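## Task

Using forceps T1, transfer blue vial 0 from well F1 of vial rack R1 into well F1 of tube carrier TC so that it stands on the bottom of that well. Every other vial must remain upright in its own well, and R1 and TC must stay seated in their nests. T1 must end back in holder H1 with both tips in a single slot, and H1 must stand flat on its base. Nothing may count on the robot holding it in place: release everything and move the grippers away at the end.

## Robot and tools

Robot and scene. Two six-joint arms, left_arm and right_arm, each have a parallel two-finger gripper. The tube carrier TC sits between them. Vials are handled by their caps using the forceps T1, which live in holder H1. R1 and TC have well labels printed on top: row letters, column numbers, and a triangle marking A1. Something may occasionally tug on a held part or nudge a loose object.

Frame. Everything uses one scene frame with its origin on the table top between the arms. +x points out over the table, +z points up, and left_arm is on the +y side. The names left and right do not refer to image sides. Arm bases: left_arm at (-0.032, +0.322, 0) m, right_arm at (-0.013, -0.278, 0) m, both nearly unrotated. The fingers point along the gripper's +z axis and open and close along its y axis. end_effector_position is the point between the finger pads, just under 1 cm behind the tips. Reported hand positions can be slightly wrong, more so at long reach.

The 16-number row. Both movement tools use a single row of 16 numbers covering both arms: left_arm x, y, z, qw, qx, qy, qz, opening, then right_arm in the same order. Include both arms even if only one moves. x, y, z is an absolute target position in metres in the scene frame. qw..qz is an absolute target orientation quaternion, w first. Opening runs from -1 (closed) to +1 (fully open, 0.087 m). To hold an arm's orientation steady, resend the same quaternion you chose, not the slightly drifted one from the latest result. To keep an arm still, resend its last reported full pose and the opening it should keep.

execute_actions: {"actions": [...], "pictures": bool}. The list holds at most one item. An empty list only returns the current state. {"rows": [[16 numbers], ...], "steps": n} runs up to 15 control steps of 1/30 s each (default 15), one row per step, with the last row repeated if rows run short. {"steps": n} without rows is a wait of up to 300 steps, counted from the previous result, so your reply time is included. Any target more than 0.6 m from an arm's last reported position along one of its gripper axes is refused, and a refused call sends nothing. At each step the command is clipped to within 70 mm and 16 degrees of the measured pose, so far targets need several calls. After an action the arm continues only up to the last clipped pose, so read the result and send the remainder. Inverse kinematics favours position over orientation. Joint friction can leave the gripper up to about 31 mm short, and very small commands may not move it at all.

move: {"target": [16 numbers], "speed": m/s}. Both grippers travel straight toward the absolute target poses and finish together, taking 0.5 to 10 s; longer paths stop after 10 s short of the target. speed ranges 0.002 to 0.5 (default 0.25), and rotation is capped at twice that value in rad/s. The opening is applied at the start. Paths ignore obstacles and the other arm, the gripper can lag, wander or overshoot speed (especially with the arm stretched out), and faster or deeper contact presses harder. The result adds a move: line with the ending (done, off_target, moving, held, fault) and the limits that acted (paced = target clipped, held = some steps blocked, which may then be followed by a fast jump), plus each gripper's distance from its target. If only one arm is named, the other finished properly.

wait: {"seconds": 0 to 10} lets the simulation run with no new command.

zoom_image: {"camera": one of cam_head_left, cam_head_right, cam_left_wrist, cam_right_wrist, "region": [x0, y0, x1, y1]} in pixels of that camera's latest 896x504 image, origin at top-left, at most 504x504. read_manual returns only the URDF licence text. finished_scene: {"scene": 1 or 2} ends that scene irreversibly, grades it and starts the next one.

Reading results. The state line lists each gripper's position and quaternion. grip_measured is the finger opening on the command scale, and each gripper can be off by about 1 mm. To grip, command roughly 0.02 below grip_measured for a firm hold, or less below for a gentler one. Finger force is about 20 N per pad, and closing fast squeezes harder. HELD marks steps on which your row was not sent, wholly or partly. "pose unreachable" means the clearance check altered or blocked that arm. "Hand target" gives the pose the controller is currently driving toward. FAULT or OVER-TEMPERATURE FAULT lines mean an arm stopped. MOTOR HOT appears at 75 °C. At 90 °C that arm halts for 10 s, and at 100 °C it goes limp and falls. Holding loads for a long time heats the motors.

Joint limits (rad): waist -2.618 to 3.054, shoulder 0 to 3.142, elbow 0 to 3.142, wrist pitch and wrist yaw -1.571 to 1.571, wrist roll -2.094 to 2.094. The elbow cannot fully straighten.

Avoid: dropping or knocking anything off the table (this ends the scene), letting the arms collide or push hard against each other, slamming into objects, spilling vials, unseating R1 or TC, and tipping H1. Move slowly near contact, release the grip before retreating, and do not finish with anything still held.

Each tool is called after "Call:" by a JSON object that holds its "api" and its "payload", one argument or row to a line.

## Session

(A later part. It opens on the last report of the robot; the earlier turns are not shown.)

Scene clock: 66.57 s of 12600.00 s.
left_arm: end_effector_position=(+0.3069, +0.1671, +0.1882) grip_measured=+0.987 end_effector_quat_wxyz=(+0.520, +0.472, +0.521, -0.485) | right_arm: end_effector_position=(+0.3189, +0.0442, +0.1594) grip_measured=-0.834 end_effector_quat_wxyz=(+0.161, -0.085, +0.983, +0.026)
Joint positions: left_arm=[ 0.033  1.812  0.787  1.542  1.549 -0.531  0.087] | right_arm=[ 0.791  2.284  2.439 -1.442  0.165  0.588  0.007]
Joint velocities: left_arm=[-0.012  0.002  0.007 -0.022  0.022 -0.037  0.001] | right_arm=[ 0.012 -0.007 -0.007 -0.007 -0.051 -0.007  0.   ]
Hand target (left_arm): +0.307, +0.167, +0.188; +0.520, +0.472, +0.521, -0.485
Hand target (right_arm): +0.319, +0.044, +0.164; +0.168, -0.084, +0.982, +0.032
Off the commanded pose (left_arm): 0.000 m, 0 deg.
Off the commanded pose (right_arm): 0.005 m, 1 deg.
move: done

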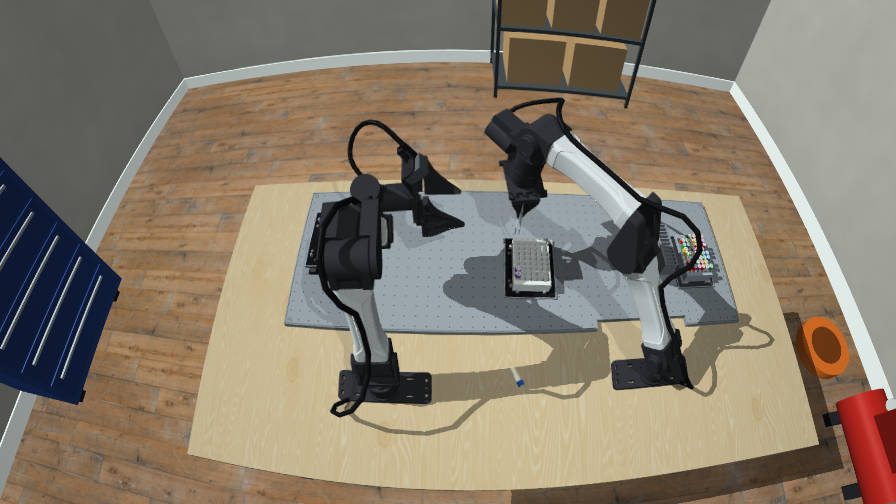

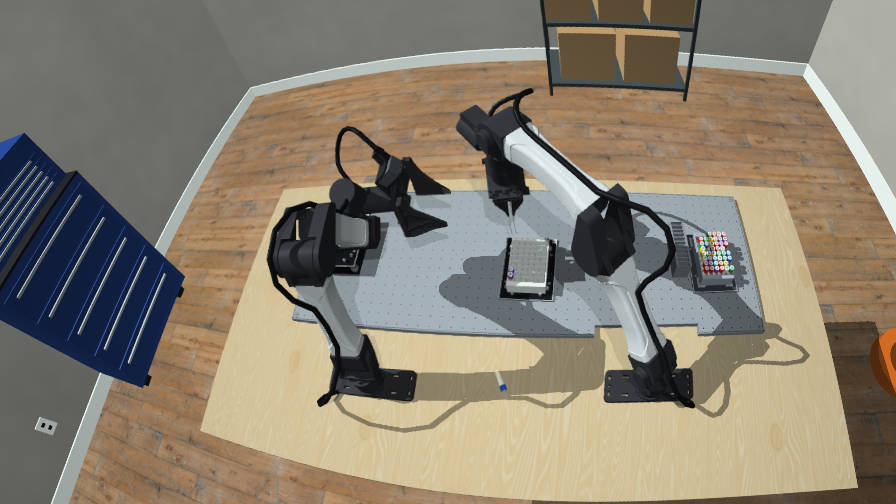

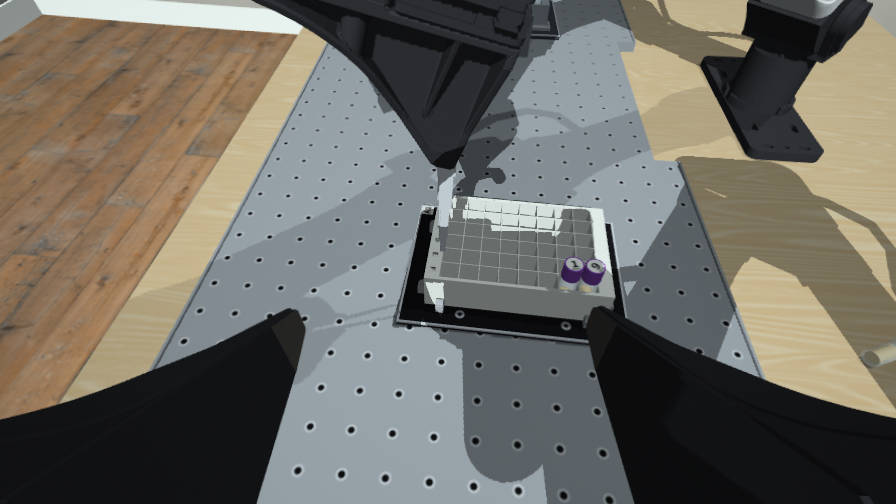

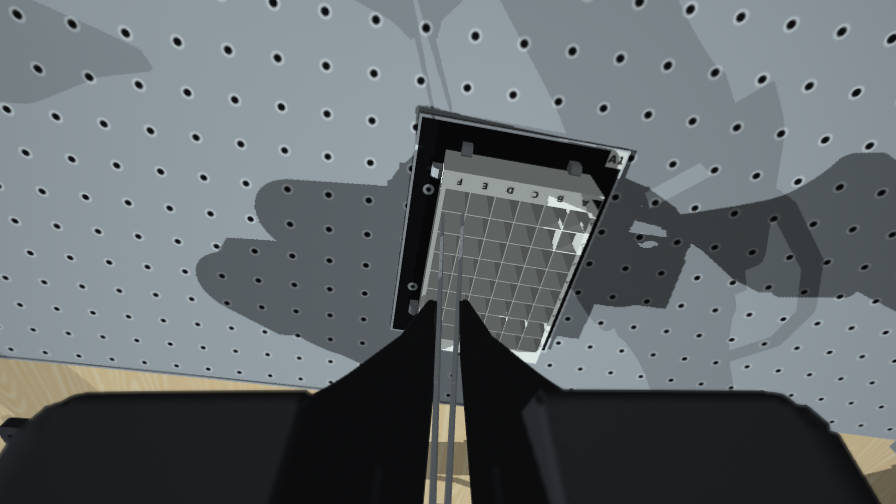

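Call:
{"api": "move", "payload": {
  "target": [0.307,0.1671,0.1883,0.52,0.472,0.521,-0.485,1,0.32,-0.06,0.18,0.162,-0.05,0.986,0.01,-0.82],
  "speed": 0.1
}}

Call:
{"api": "move", "payload": {
  "target": [0.3182,-0.0759,0.2105,0.549,0.392,0.469,-0.571,1,0.329,-0.361,0.162,0.14,0,0.99,0,-0.82],
  "speed": 0.12
}}

Call:
{"api": "zoom_image", "payload": {
  "camera": "cam_left_wrist",
  "region": [370,120,550,255]
}}

Scene clock: 71.80 s of 12600.00 s.
left_arm: end_effector_position=(+0.3069, +0.1671, +0.1882) grip_measured=+0.987 end_effector_quat_wxyz=(+0.520, +0.472, +0.521, -0.485) | right_arm: end_effector_position=(+0.3215, -0.0594, +0.1776) grip_measured=-0.820 end_effector_quat_wxyz=(+0.157, -0.049, +0.986, -0.001)
Joint positions: left_arm=[ 0.033  1.812  0.787  1.542  1.549 -0.531  0.087] | right_arm=[ 0.61   1.988  2.044 -1.357  0.165  0.482  0.008]
Joint velocities: left_arm=[ 0.002 -0.022  0.032 -0.007 -0.007  0.066 -0.001] | right_arm=[-0.007  0.012 -0.022  0.051 -0.022 -0.051 -0.   ]
Hand target (left_arm): +0.307, +0.167, +0.188; +0.520, +0.472, +0.521, -0.485
Hand target (right_arm): +0.322, -0.061, +0.180; +0.162, -0.050, +0.985, +0.007
Off the commanded pose (left_arm): 0.000 m, 0 deg.
Off the commanded pose (right_arm): 0.003 m, 1 deg.
move: done

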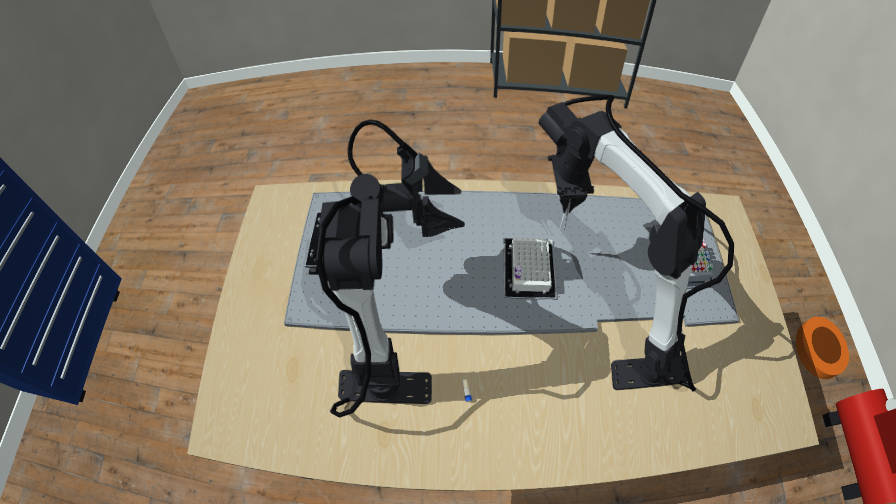

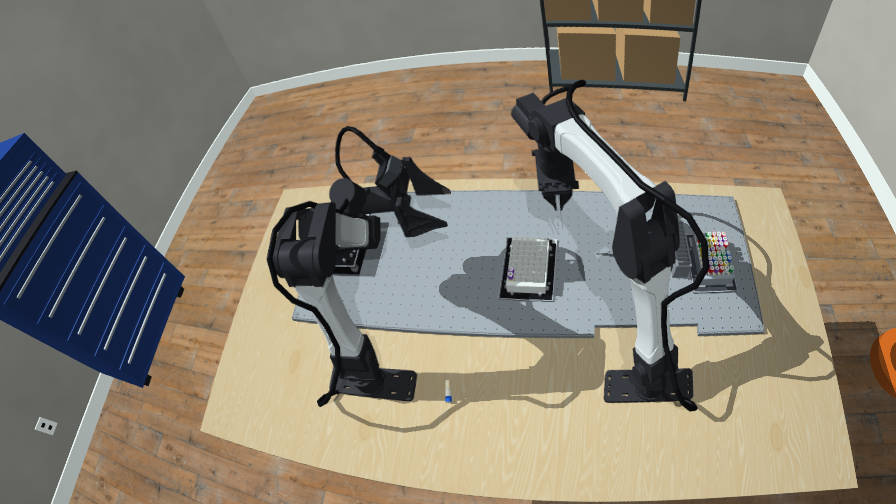

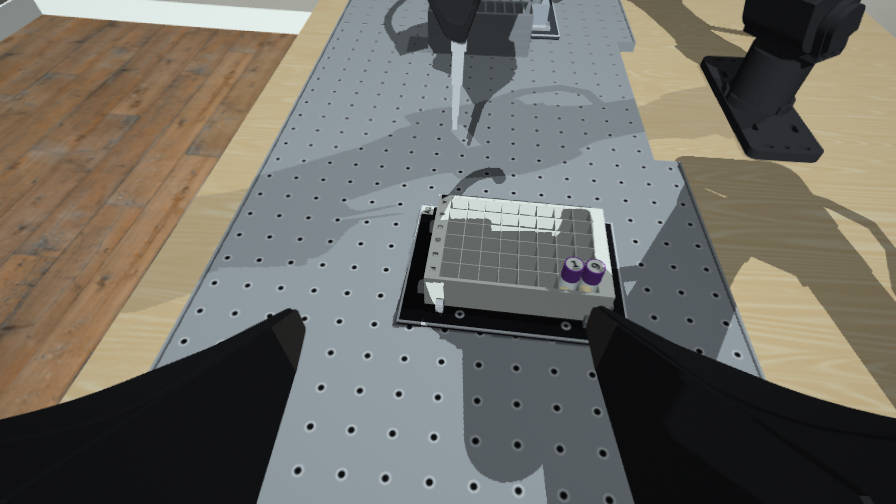

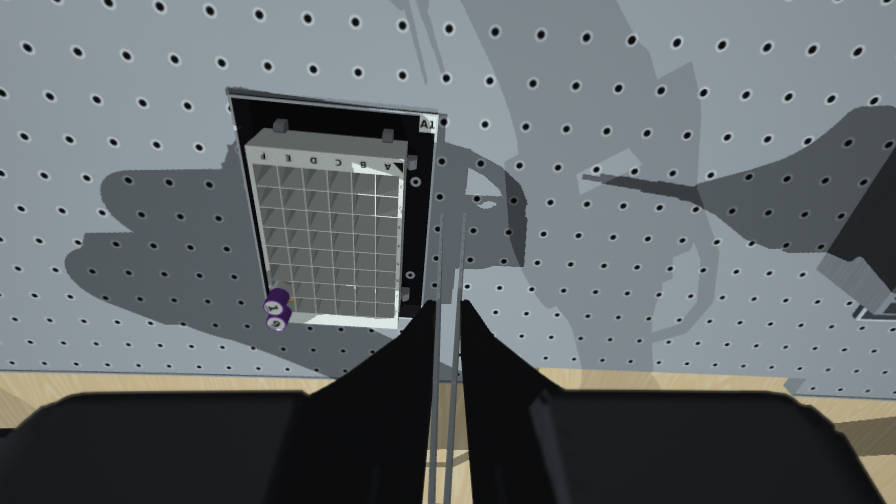

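Scene clock: 74.77 s of 12600.00 s.
left_arm: end_effector_position=(+0.3132, -0.0704, +0.2023) grip_measured=+0.987 end_effector_quat_wxyz=(+0.542, +0.392, +0.478, -0.569) | right_arm: end_effector_position=(+0.3233, -0.3617, +0.1550) grip_measured=-0.820 end_effector_quat_wxyz=(+0.121, +0.001, +0.993, -0.013)
Joint positions: left_arm=[-0.592  2.067  1.074  1.382  0.899 -0.433  0.087] | right_arm=[-0.226  1.787  1.689 -1.231 -0.03  -0.226  0.008]
Joint velocities: left_arm=[-0.002 -0.002  0.012  0.022 -0.081 -0.022 -0.001] | right_arm=[ 0.002  0.002 -0.007 -0.022 -0.081 -0.037  0.001]
Hand target (left_arm): +0.317, -0.075, +0.211; +0.549, +0.390, +0.470, -0.570
Hand target (right_arm): +0.332, -0.364, +0.162; +0.137, -0.002, +0.990, -0.011
Off the commanded pose (left_arm): 0.011 m, 1 deg.
Off the commanded pose (right_arm): 0.009 m, 3 deg.
move: off_target (left_arm, right_arm)

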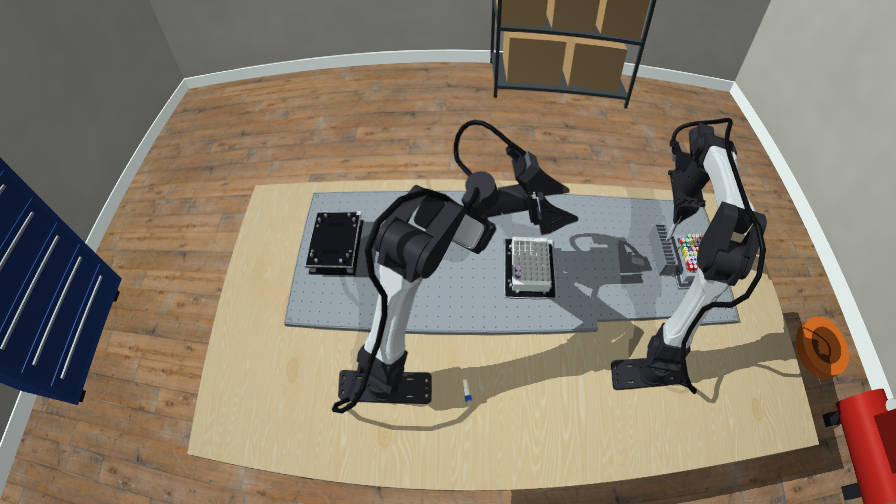

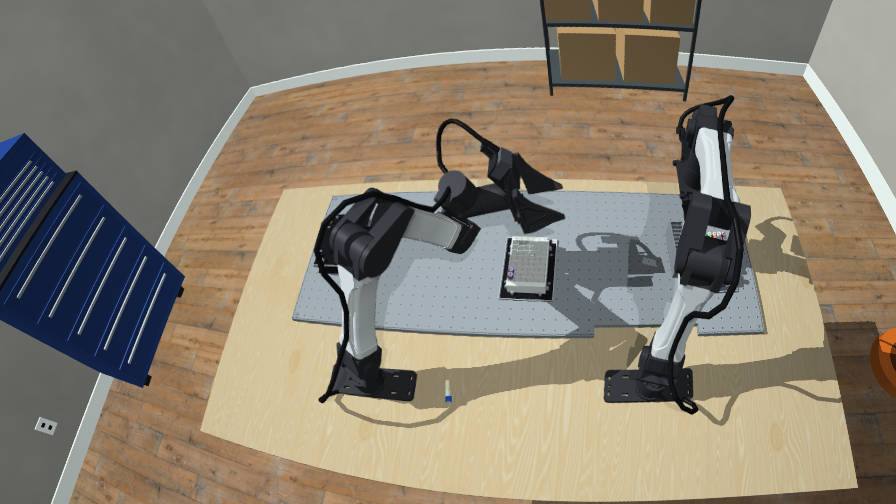

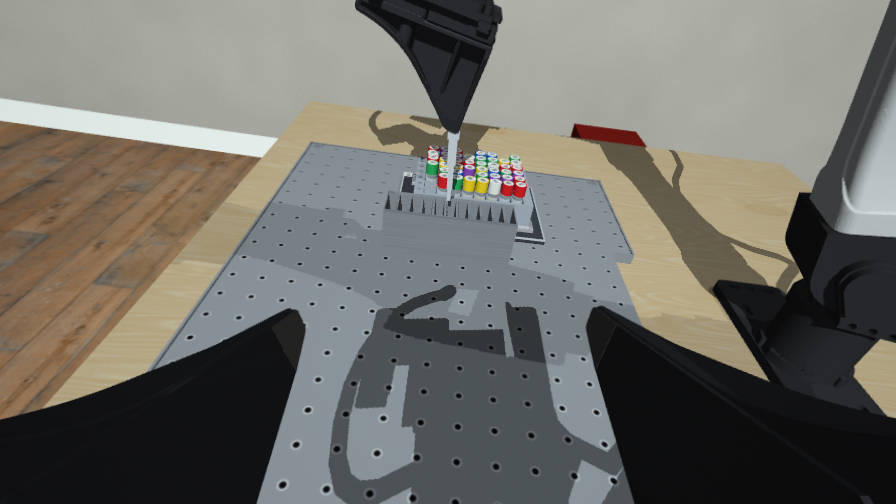

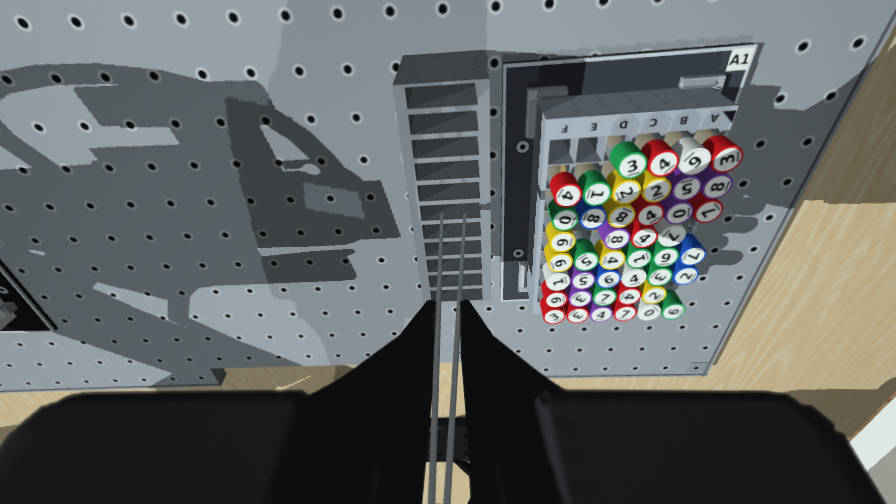

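Region (370, 120, 550, 255) of cam_left_wrist's 896x504 image, scaled by 2.800, with more detail than that image has; it fills the top 378 rows of this view, and the rest is white.

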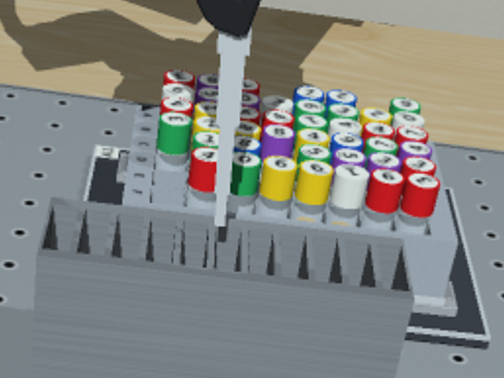

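Call:
{"api": "move", "payload": {
  "target": [0.3132,-0.0704,0.2023,0.542,0.392,0.478,-0.569,1,0.3235,-0.361,0.147,0.125,0,0.992,-0.01,-0.82],
  "speed": 0.008
}}

Call:
{"api": "zoom_image", "payload": {
  "camera": "cam_left_wrist",
  "region": [410,170,490,230]
}}

Call:
{"api": "zoom_image", "payload": {
  "camera": "cam_right_wrist",
  "region": [380,160,520,265]
}}

Scene clock: 77.13 s of 12600.00 s.
left_arm: end_effector_position=(+0.3134, -0.0704, +0.2024) grip_measured=+0.987 end_effector_quat_wxyz=(+0.542, +0.391, +0.478, -0.569) | right_arm: end_effector_position=(+0.3240, -0.3618, +0.1493) grip_measured=-0.820 end_effector_quat_wxyz=(+0.121, -0.000, +0.993, -0.012)
Joint positions: left_arm=[-0.592  2.067  1.074  1.382  0.897 -0.433  0.087] | right_arm=[-0.226  1.787  1.667 -1.209 -0.032 -0.229  0.008]
Joint velocities: left_arm=[-0.007  0.002 -0.017 -0.051 -0.022 -0.022  0.   ] | right_arm=[-0.002 -0.012  0.007 -0.007  0.022 -0.007 -0.   ]
Hand target (left_arm): +0.313, -0.070, +0.202; +0.542, +0.392, +0.478, -0.569
Hand target (right_arm): +0.324, -0.361, +0.147; +0.125, +0.000, +0.992, -0.010
Off the commanded pose (left_arm): 0.000 m, 0 deg.
Off the commanded pose (right_arm): 0.003 m, 1 deg.
move: done

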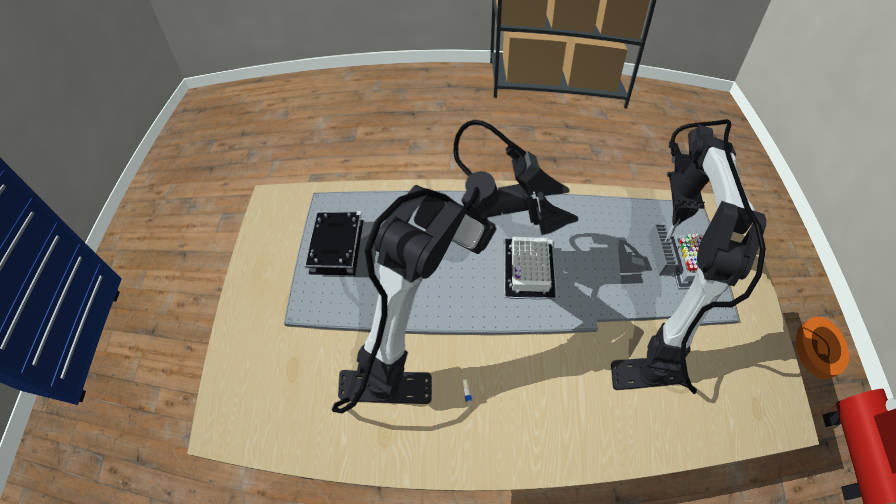

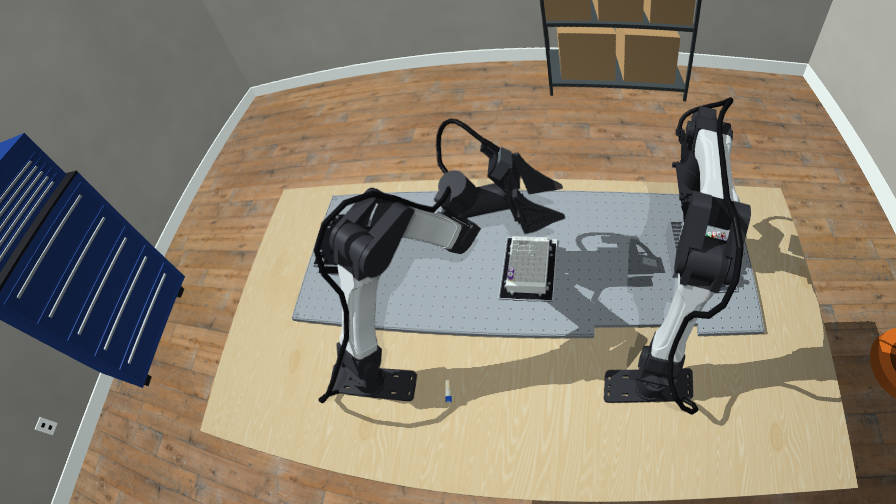

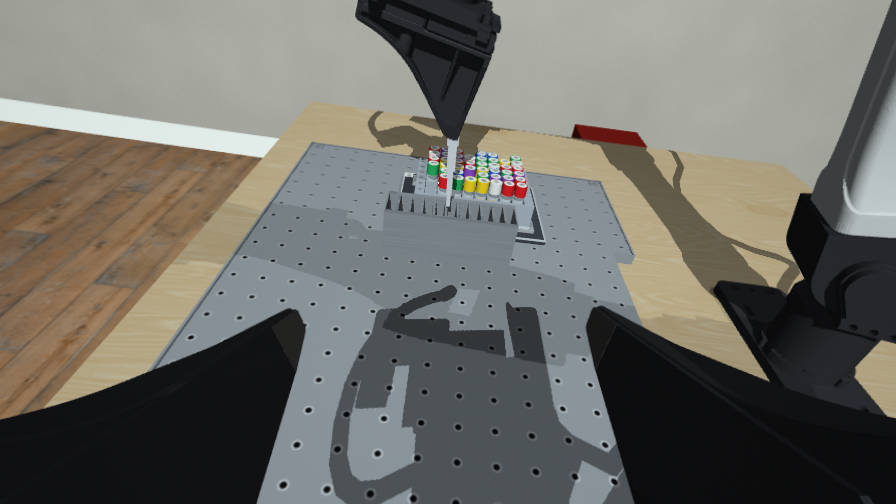

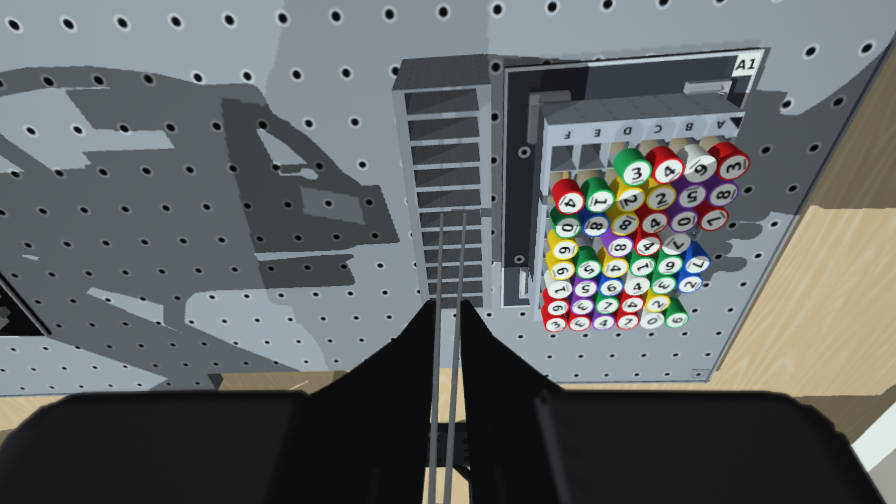

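Region (410, 170, 490, 230) of cam_left_wrist's 896x504 image, scaled by 6.300, with more detail than that image has; it fills the top 378 rows of this view, and the rest is white.

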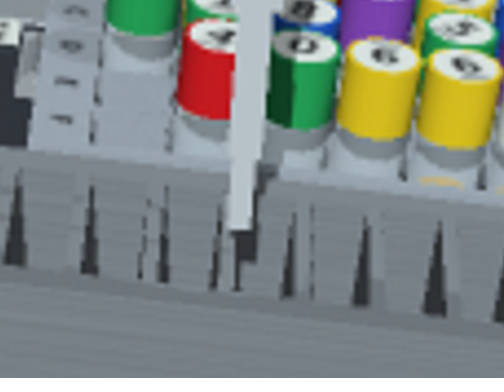

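Region (380, 160, 520, 265) of cam_right_wrist's 896x504 image, scaled by 3.600, with more detail than that image has; it fills the top 378 rows of this view, and the rest is white.

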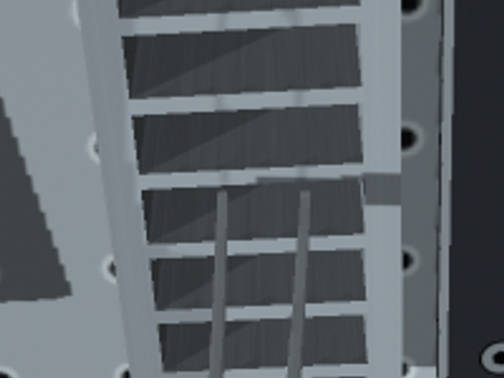

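Near a divider; move tip +8 mm x to the next slot.

Call:
{"api": "move", "payload": {
  "target": [0.3132,-0.0704,0.2023,0.542,0.392,0.478,-0.569,1,0.333,-0.362,0.152,0.143,0,0.99,-0.008,-0.82],
  "speed": 0.008
}}

Call:
{"api": "zoom_image", "payload": {
  "camera": "cam_left_wrist",
  "region": [410,170,490,230]
}}

Scene clock: 80.83 s of 12600.00 s.
left_arm: end_effector_position=(+0.3134, -0.0704, +0.2024) grip_measured=+0.987 end_effector_quat_wxyz=(+0.542, +0.391, +0.478, -0.569) | right_arm: end_effector_position=(+0.3285, -0.3617, +0.1497) grip_measured=-0.820 end_effector_quat_wxyz=(+0.130, -0.001, +0.991, -0.011)
Joint positions: left_arm=[-0.592  2.067  1.074  1.382  0.897 -0.433  0.087] | right_arm=[-0.226  1.787  1.667 -1.192 -0.038 -0.229  0.008]
Joint velocities: left_arm=[-0.007 -0.007  0.022 -0.081  0.022 -0.081  0.   ] | right_arm=[-0.022 -0.007  0.002 -0.022 -0.007 -0.037 -0.001]
Hand target (left_arm): +0.313, -0.070, +0.202; +0.542, +0.392, +0.478, -0.569
Hand target (right_arm): +0.333, -0.362, +0.152; +0.143, +0.000, +0.990, -0.008
Off the commanded pose (left_arm): 0.000 m, 0 deg.
Off the commanded pose (right_arm): 0.005 m, 2 deg.
move: done

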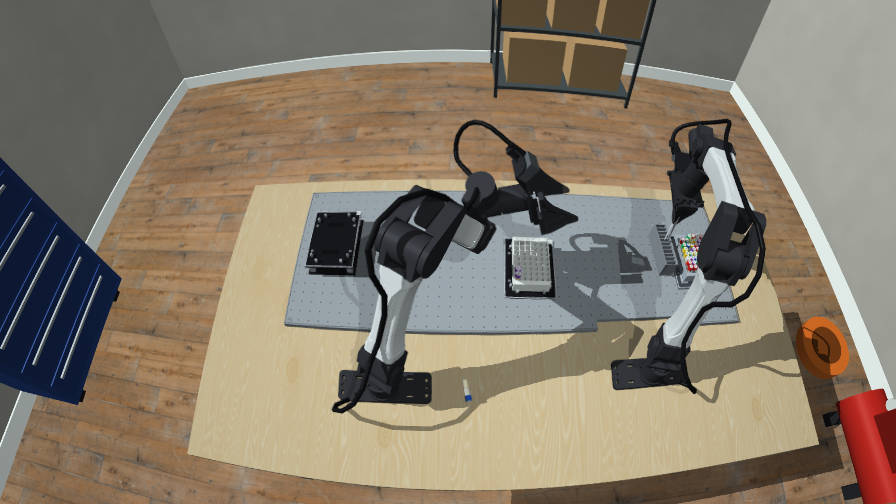

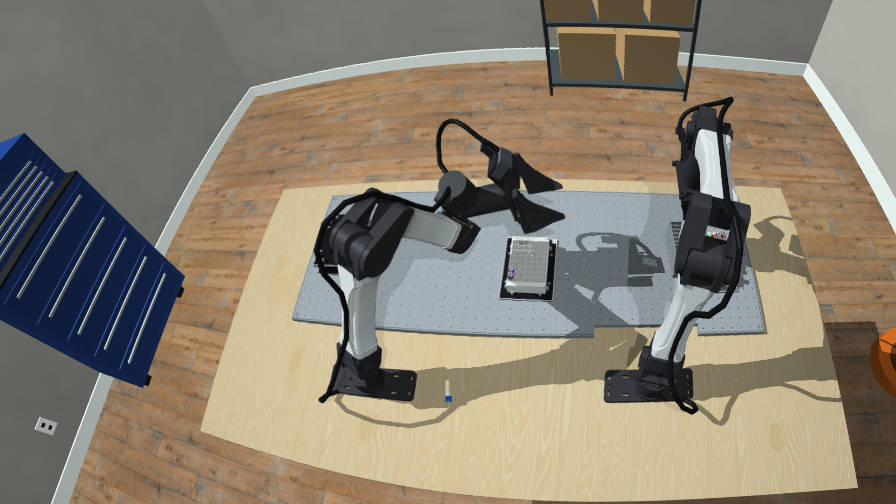

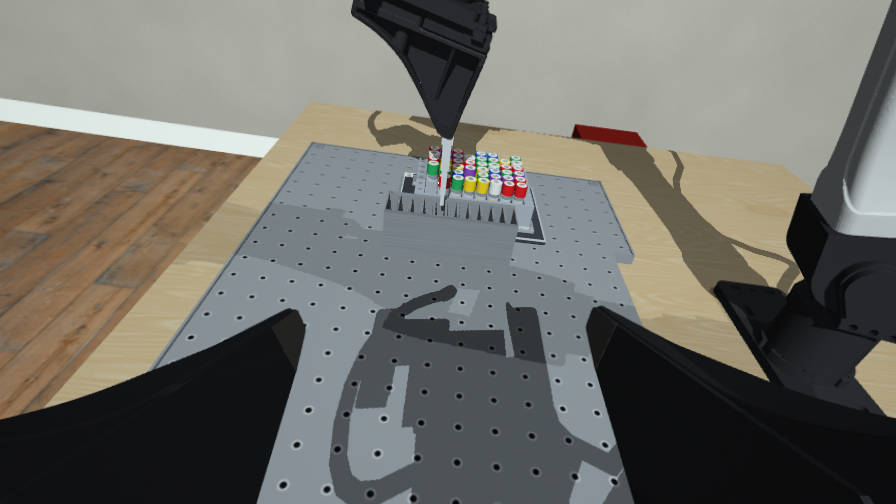

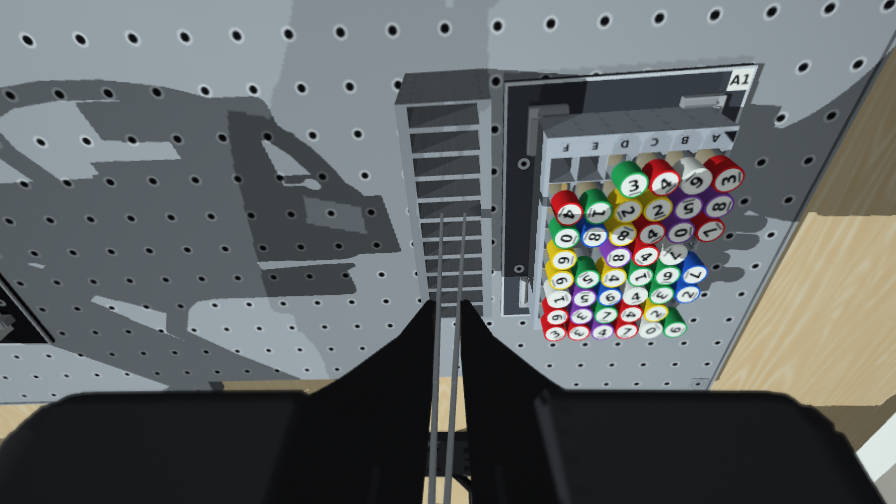

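Region (410, 170, 490, 230) of cam_left_wrist's 896x504 image, scaled by 6.300, with more detail than that image has; it fills the top 378 rows of this view, and the rest is white.

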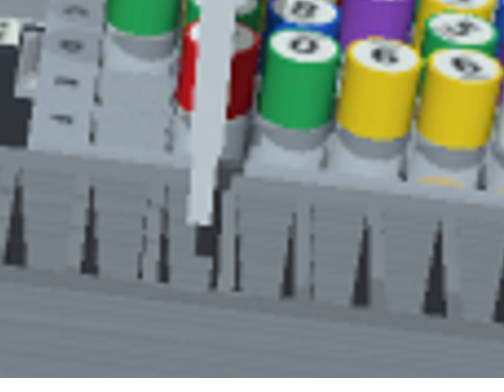

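Call:
{"api": "move", "payload": {
  "target": [0.3132,-0.0704,0.2023,0.542,0.392,0.478,-0.569,1,0.331,-0.361,0.104,0.14,0,0.99,-0.008,-0.82],
  "speed": 0.015
}}

Scene clock: 84.73 s of 12600.00 s.
left_arm: end_effector_position=(+0.3134, -0.0704, +0.2024) grip_measured=+0.987 end_effector_quat_wxyz=(+0.542, +0.391, +0.478, -0.569) | right_arm: end_effector_position=(+0.3333, -0.3627, +0.1079) grip_measured=-0.820 end_effector_quat_wxyz=(+0.136, -0.001, +0.991, -0.012)
Joint positions: left_arm=[-0.592  2.067  1.074  1.382  0.897 -0.433  0.087] | right_arm=[-0.226  1.787  1.499 -1.011 -0.038 -0.229  0.008]
Joint velocities: left_arm=[ 0.002  0.007 -0.027 -0.022  0.066 -0.022  0.001] | right_arm=[-0.002 -0.007 -0.007  0.11   0.007 -0.007 -0.   ]
Hand target (left_arm): +0.313, -0.070, +0.202; +0.542, +0.392, +0.478, -0.569
Hand target (right_arm): +0.332, -0.361, +0.104; +0.140, +0.000, +0.990, -0.008
Off the commanded pose (left_arm): 0.000 m, 0 deg.
Off the commanded pose (right_arm): 0.005 m, 1 deg.
move: done

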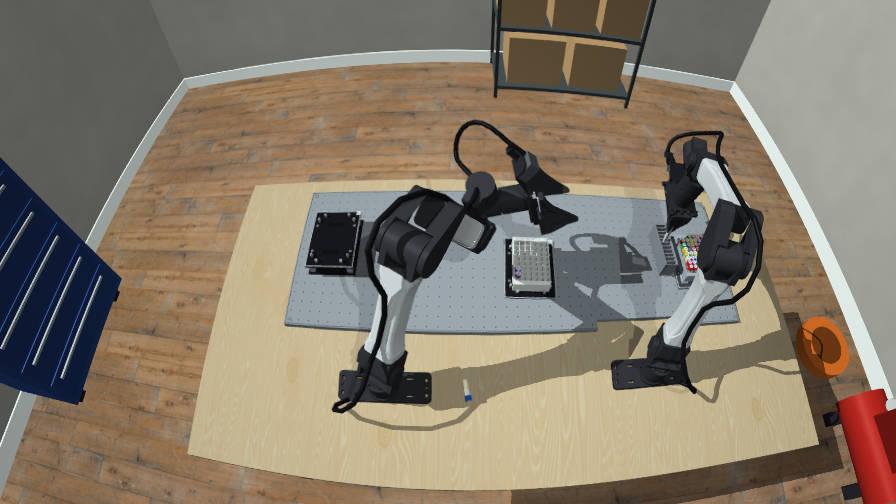

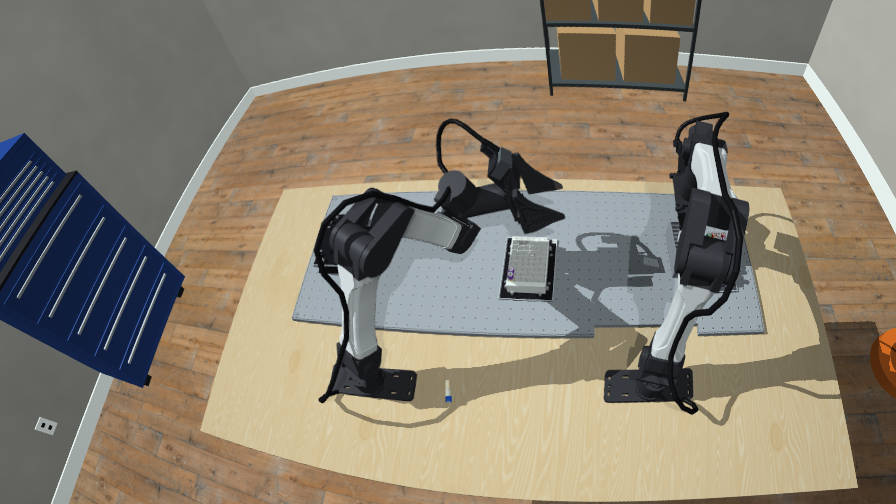

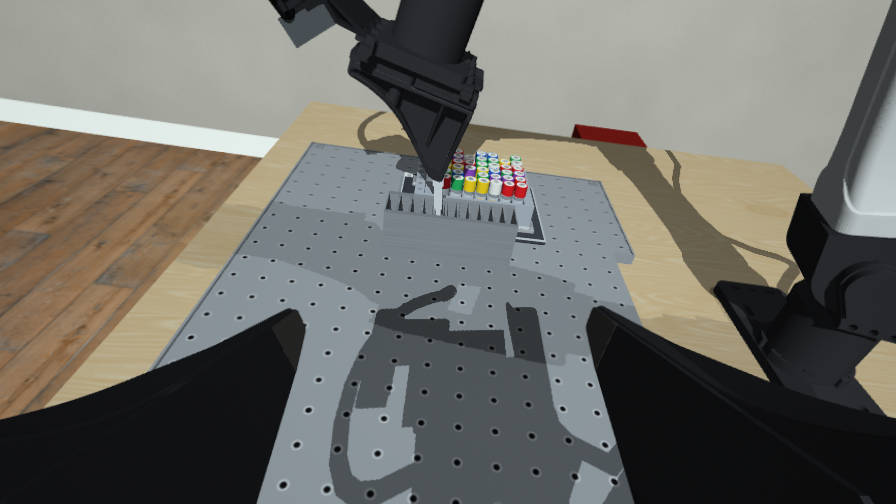

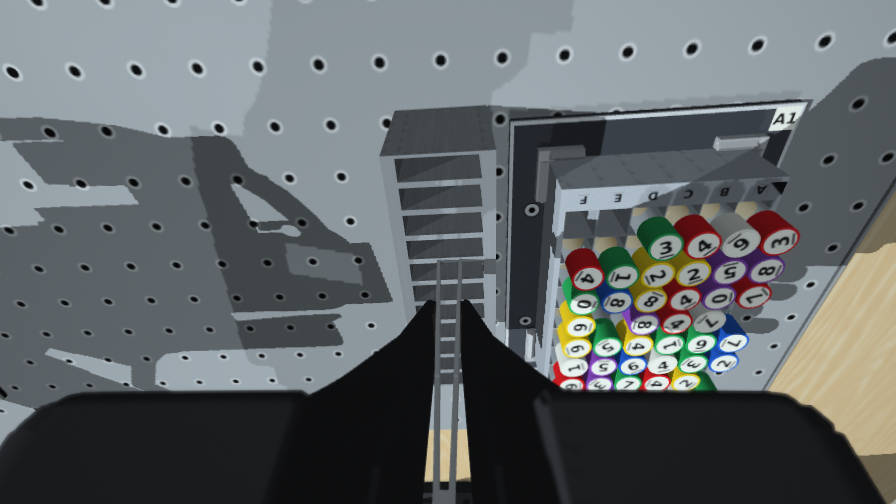

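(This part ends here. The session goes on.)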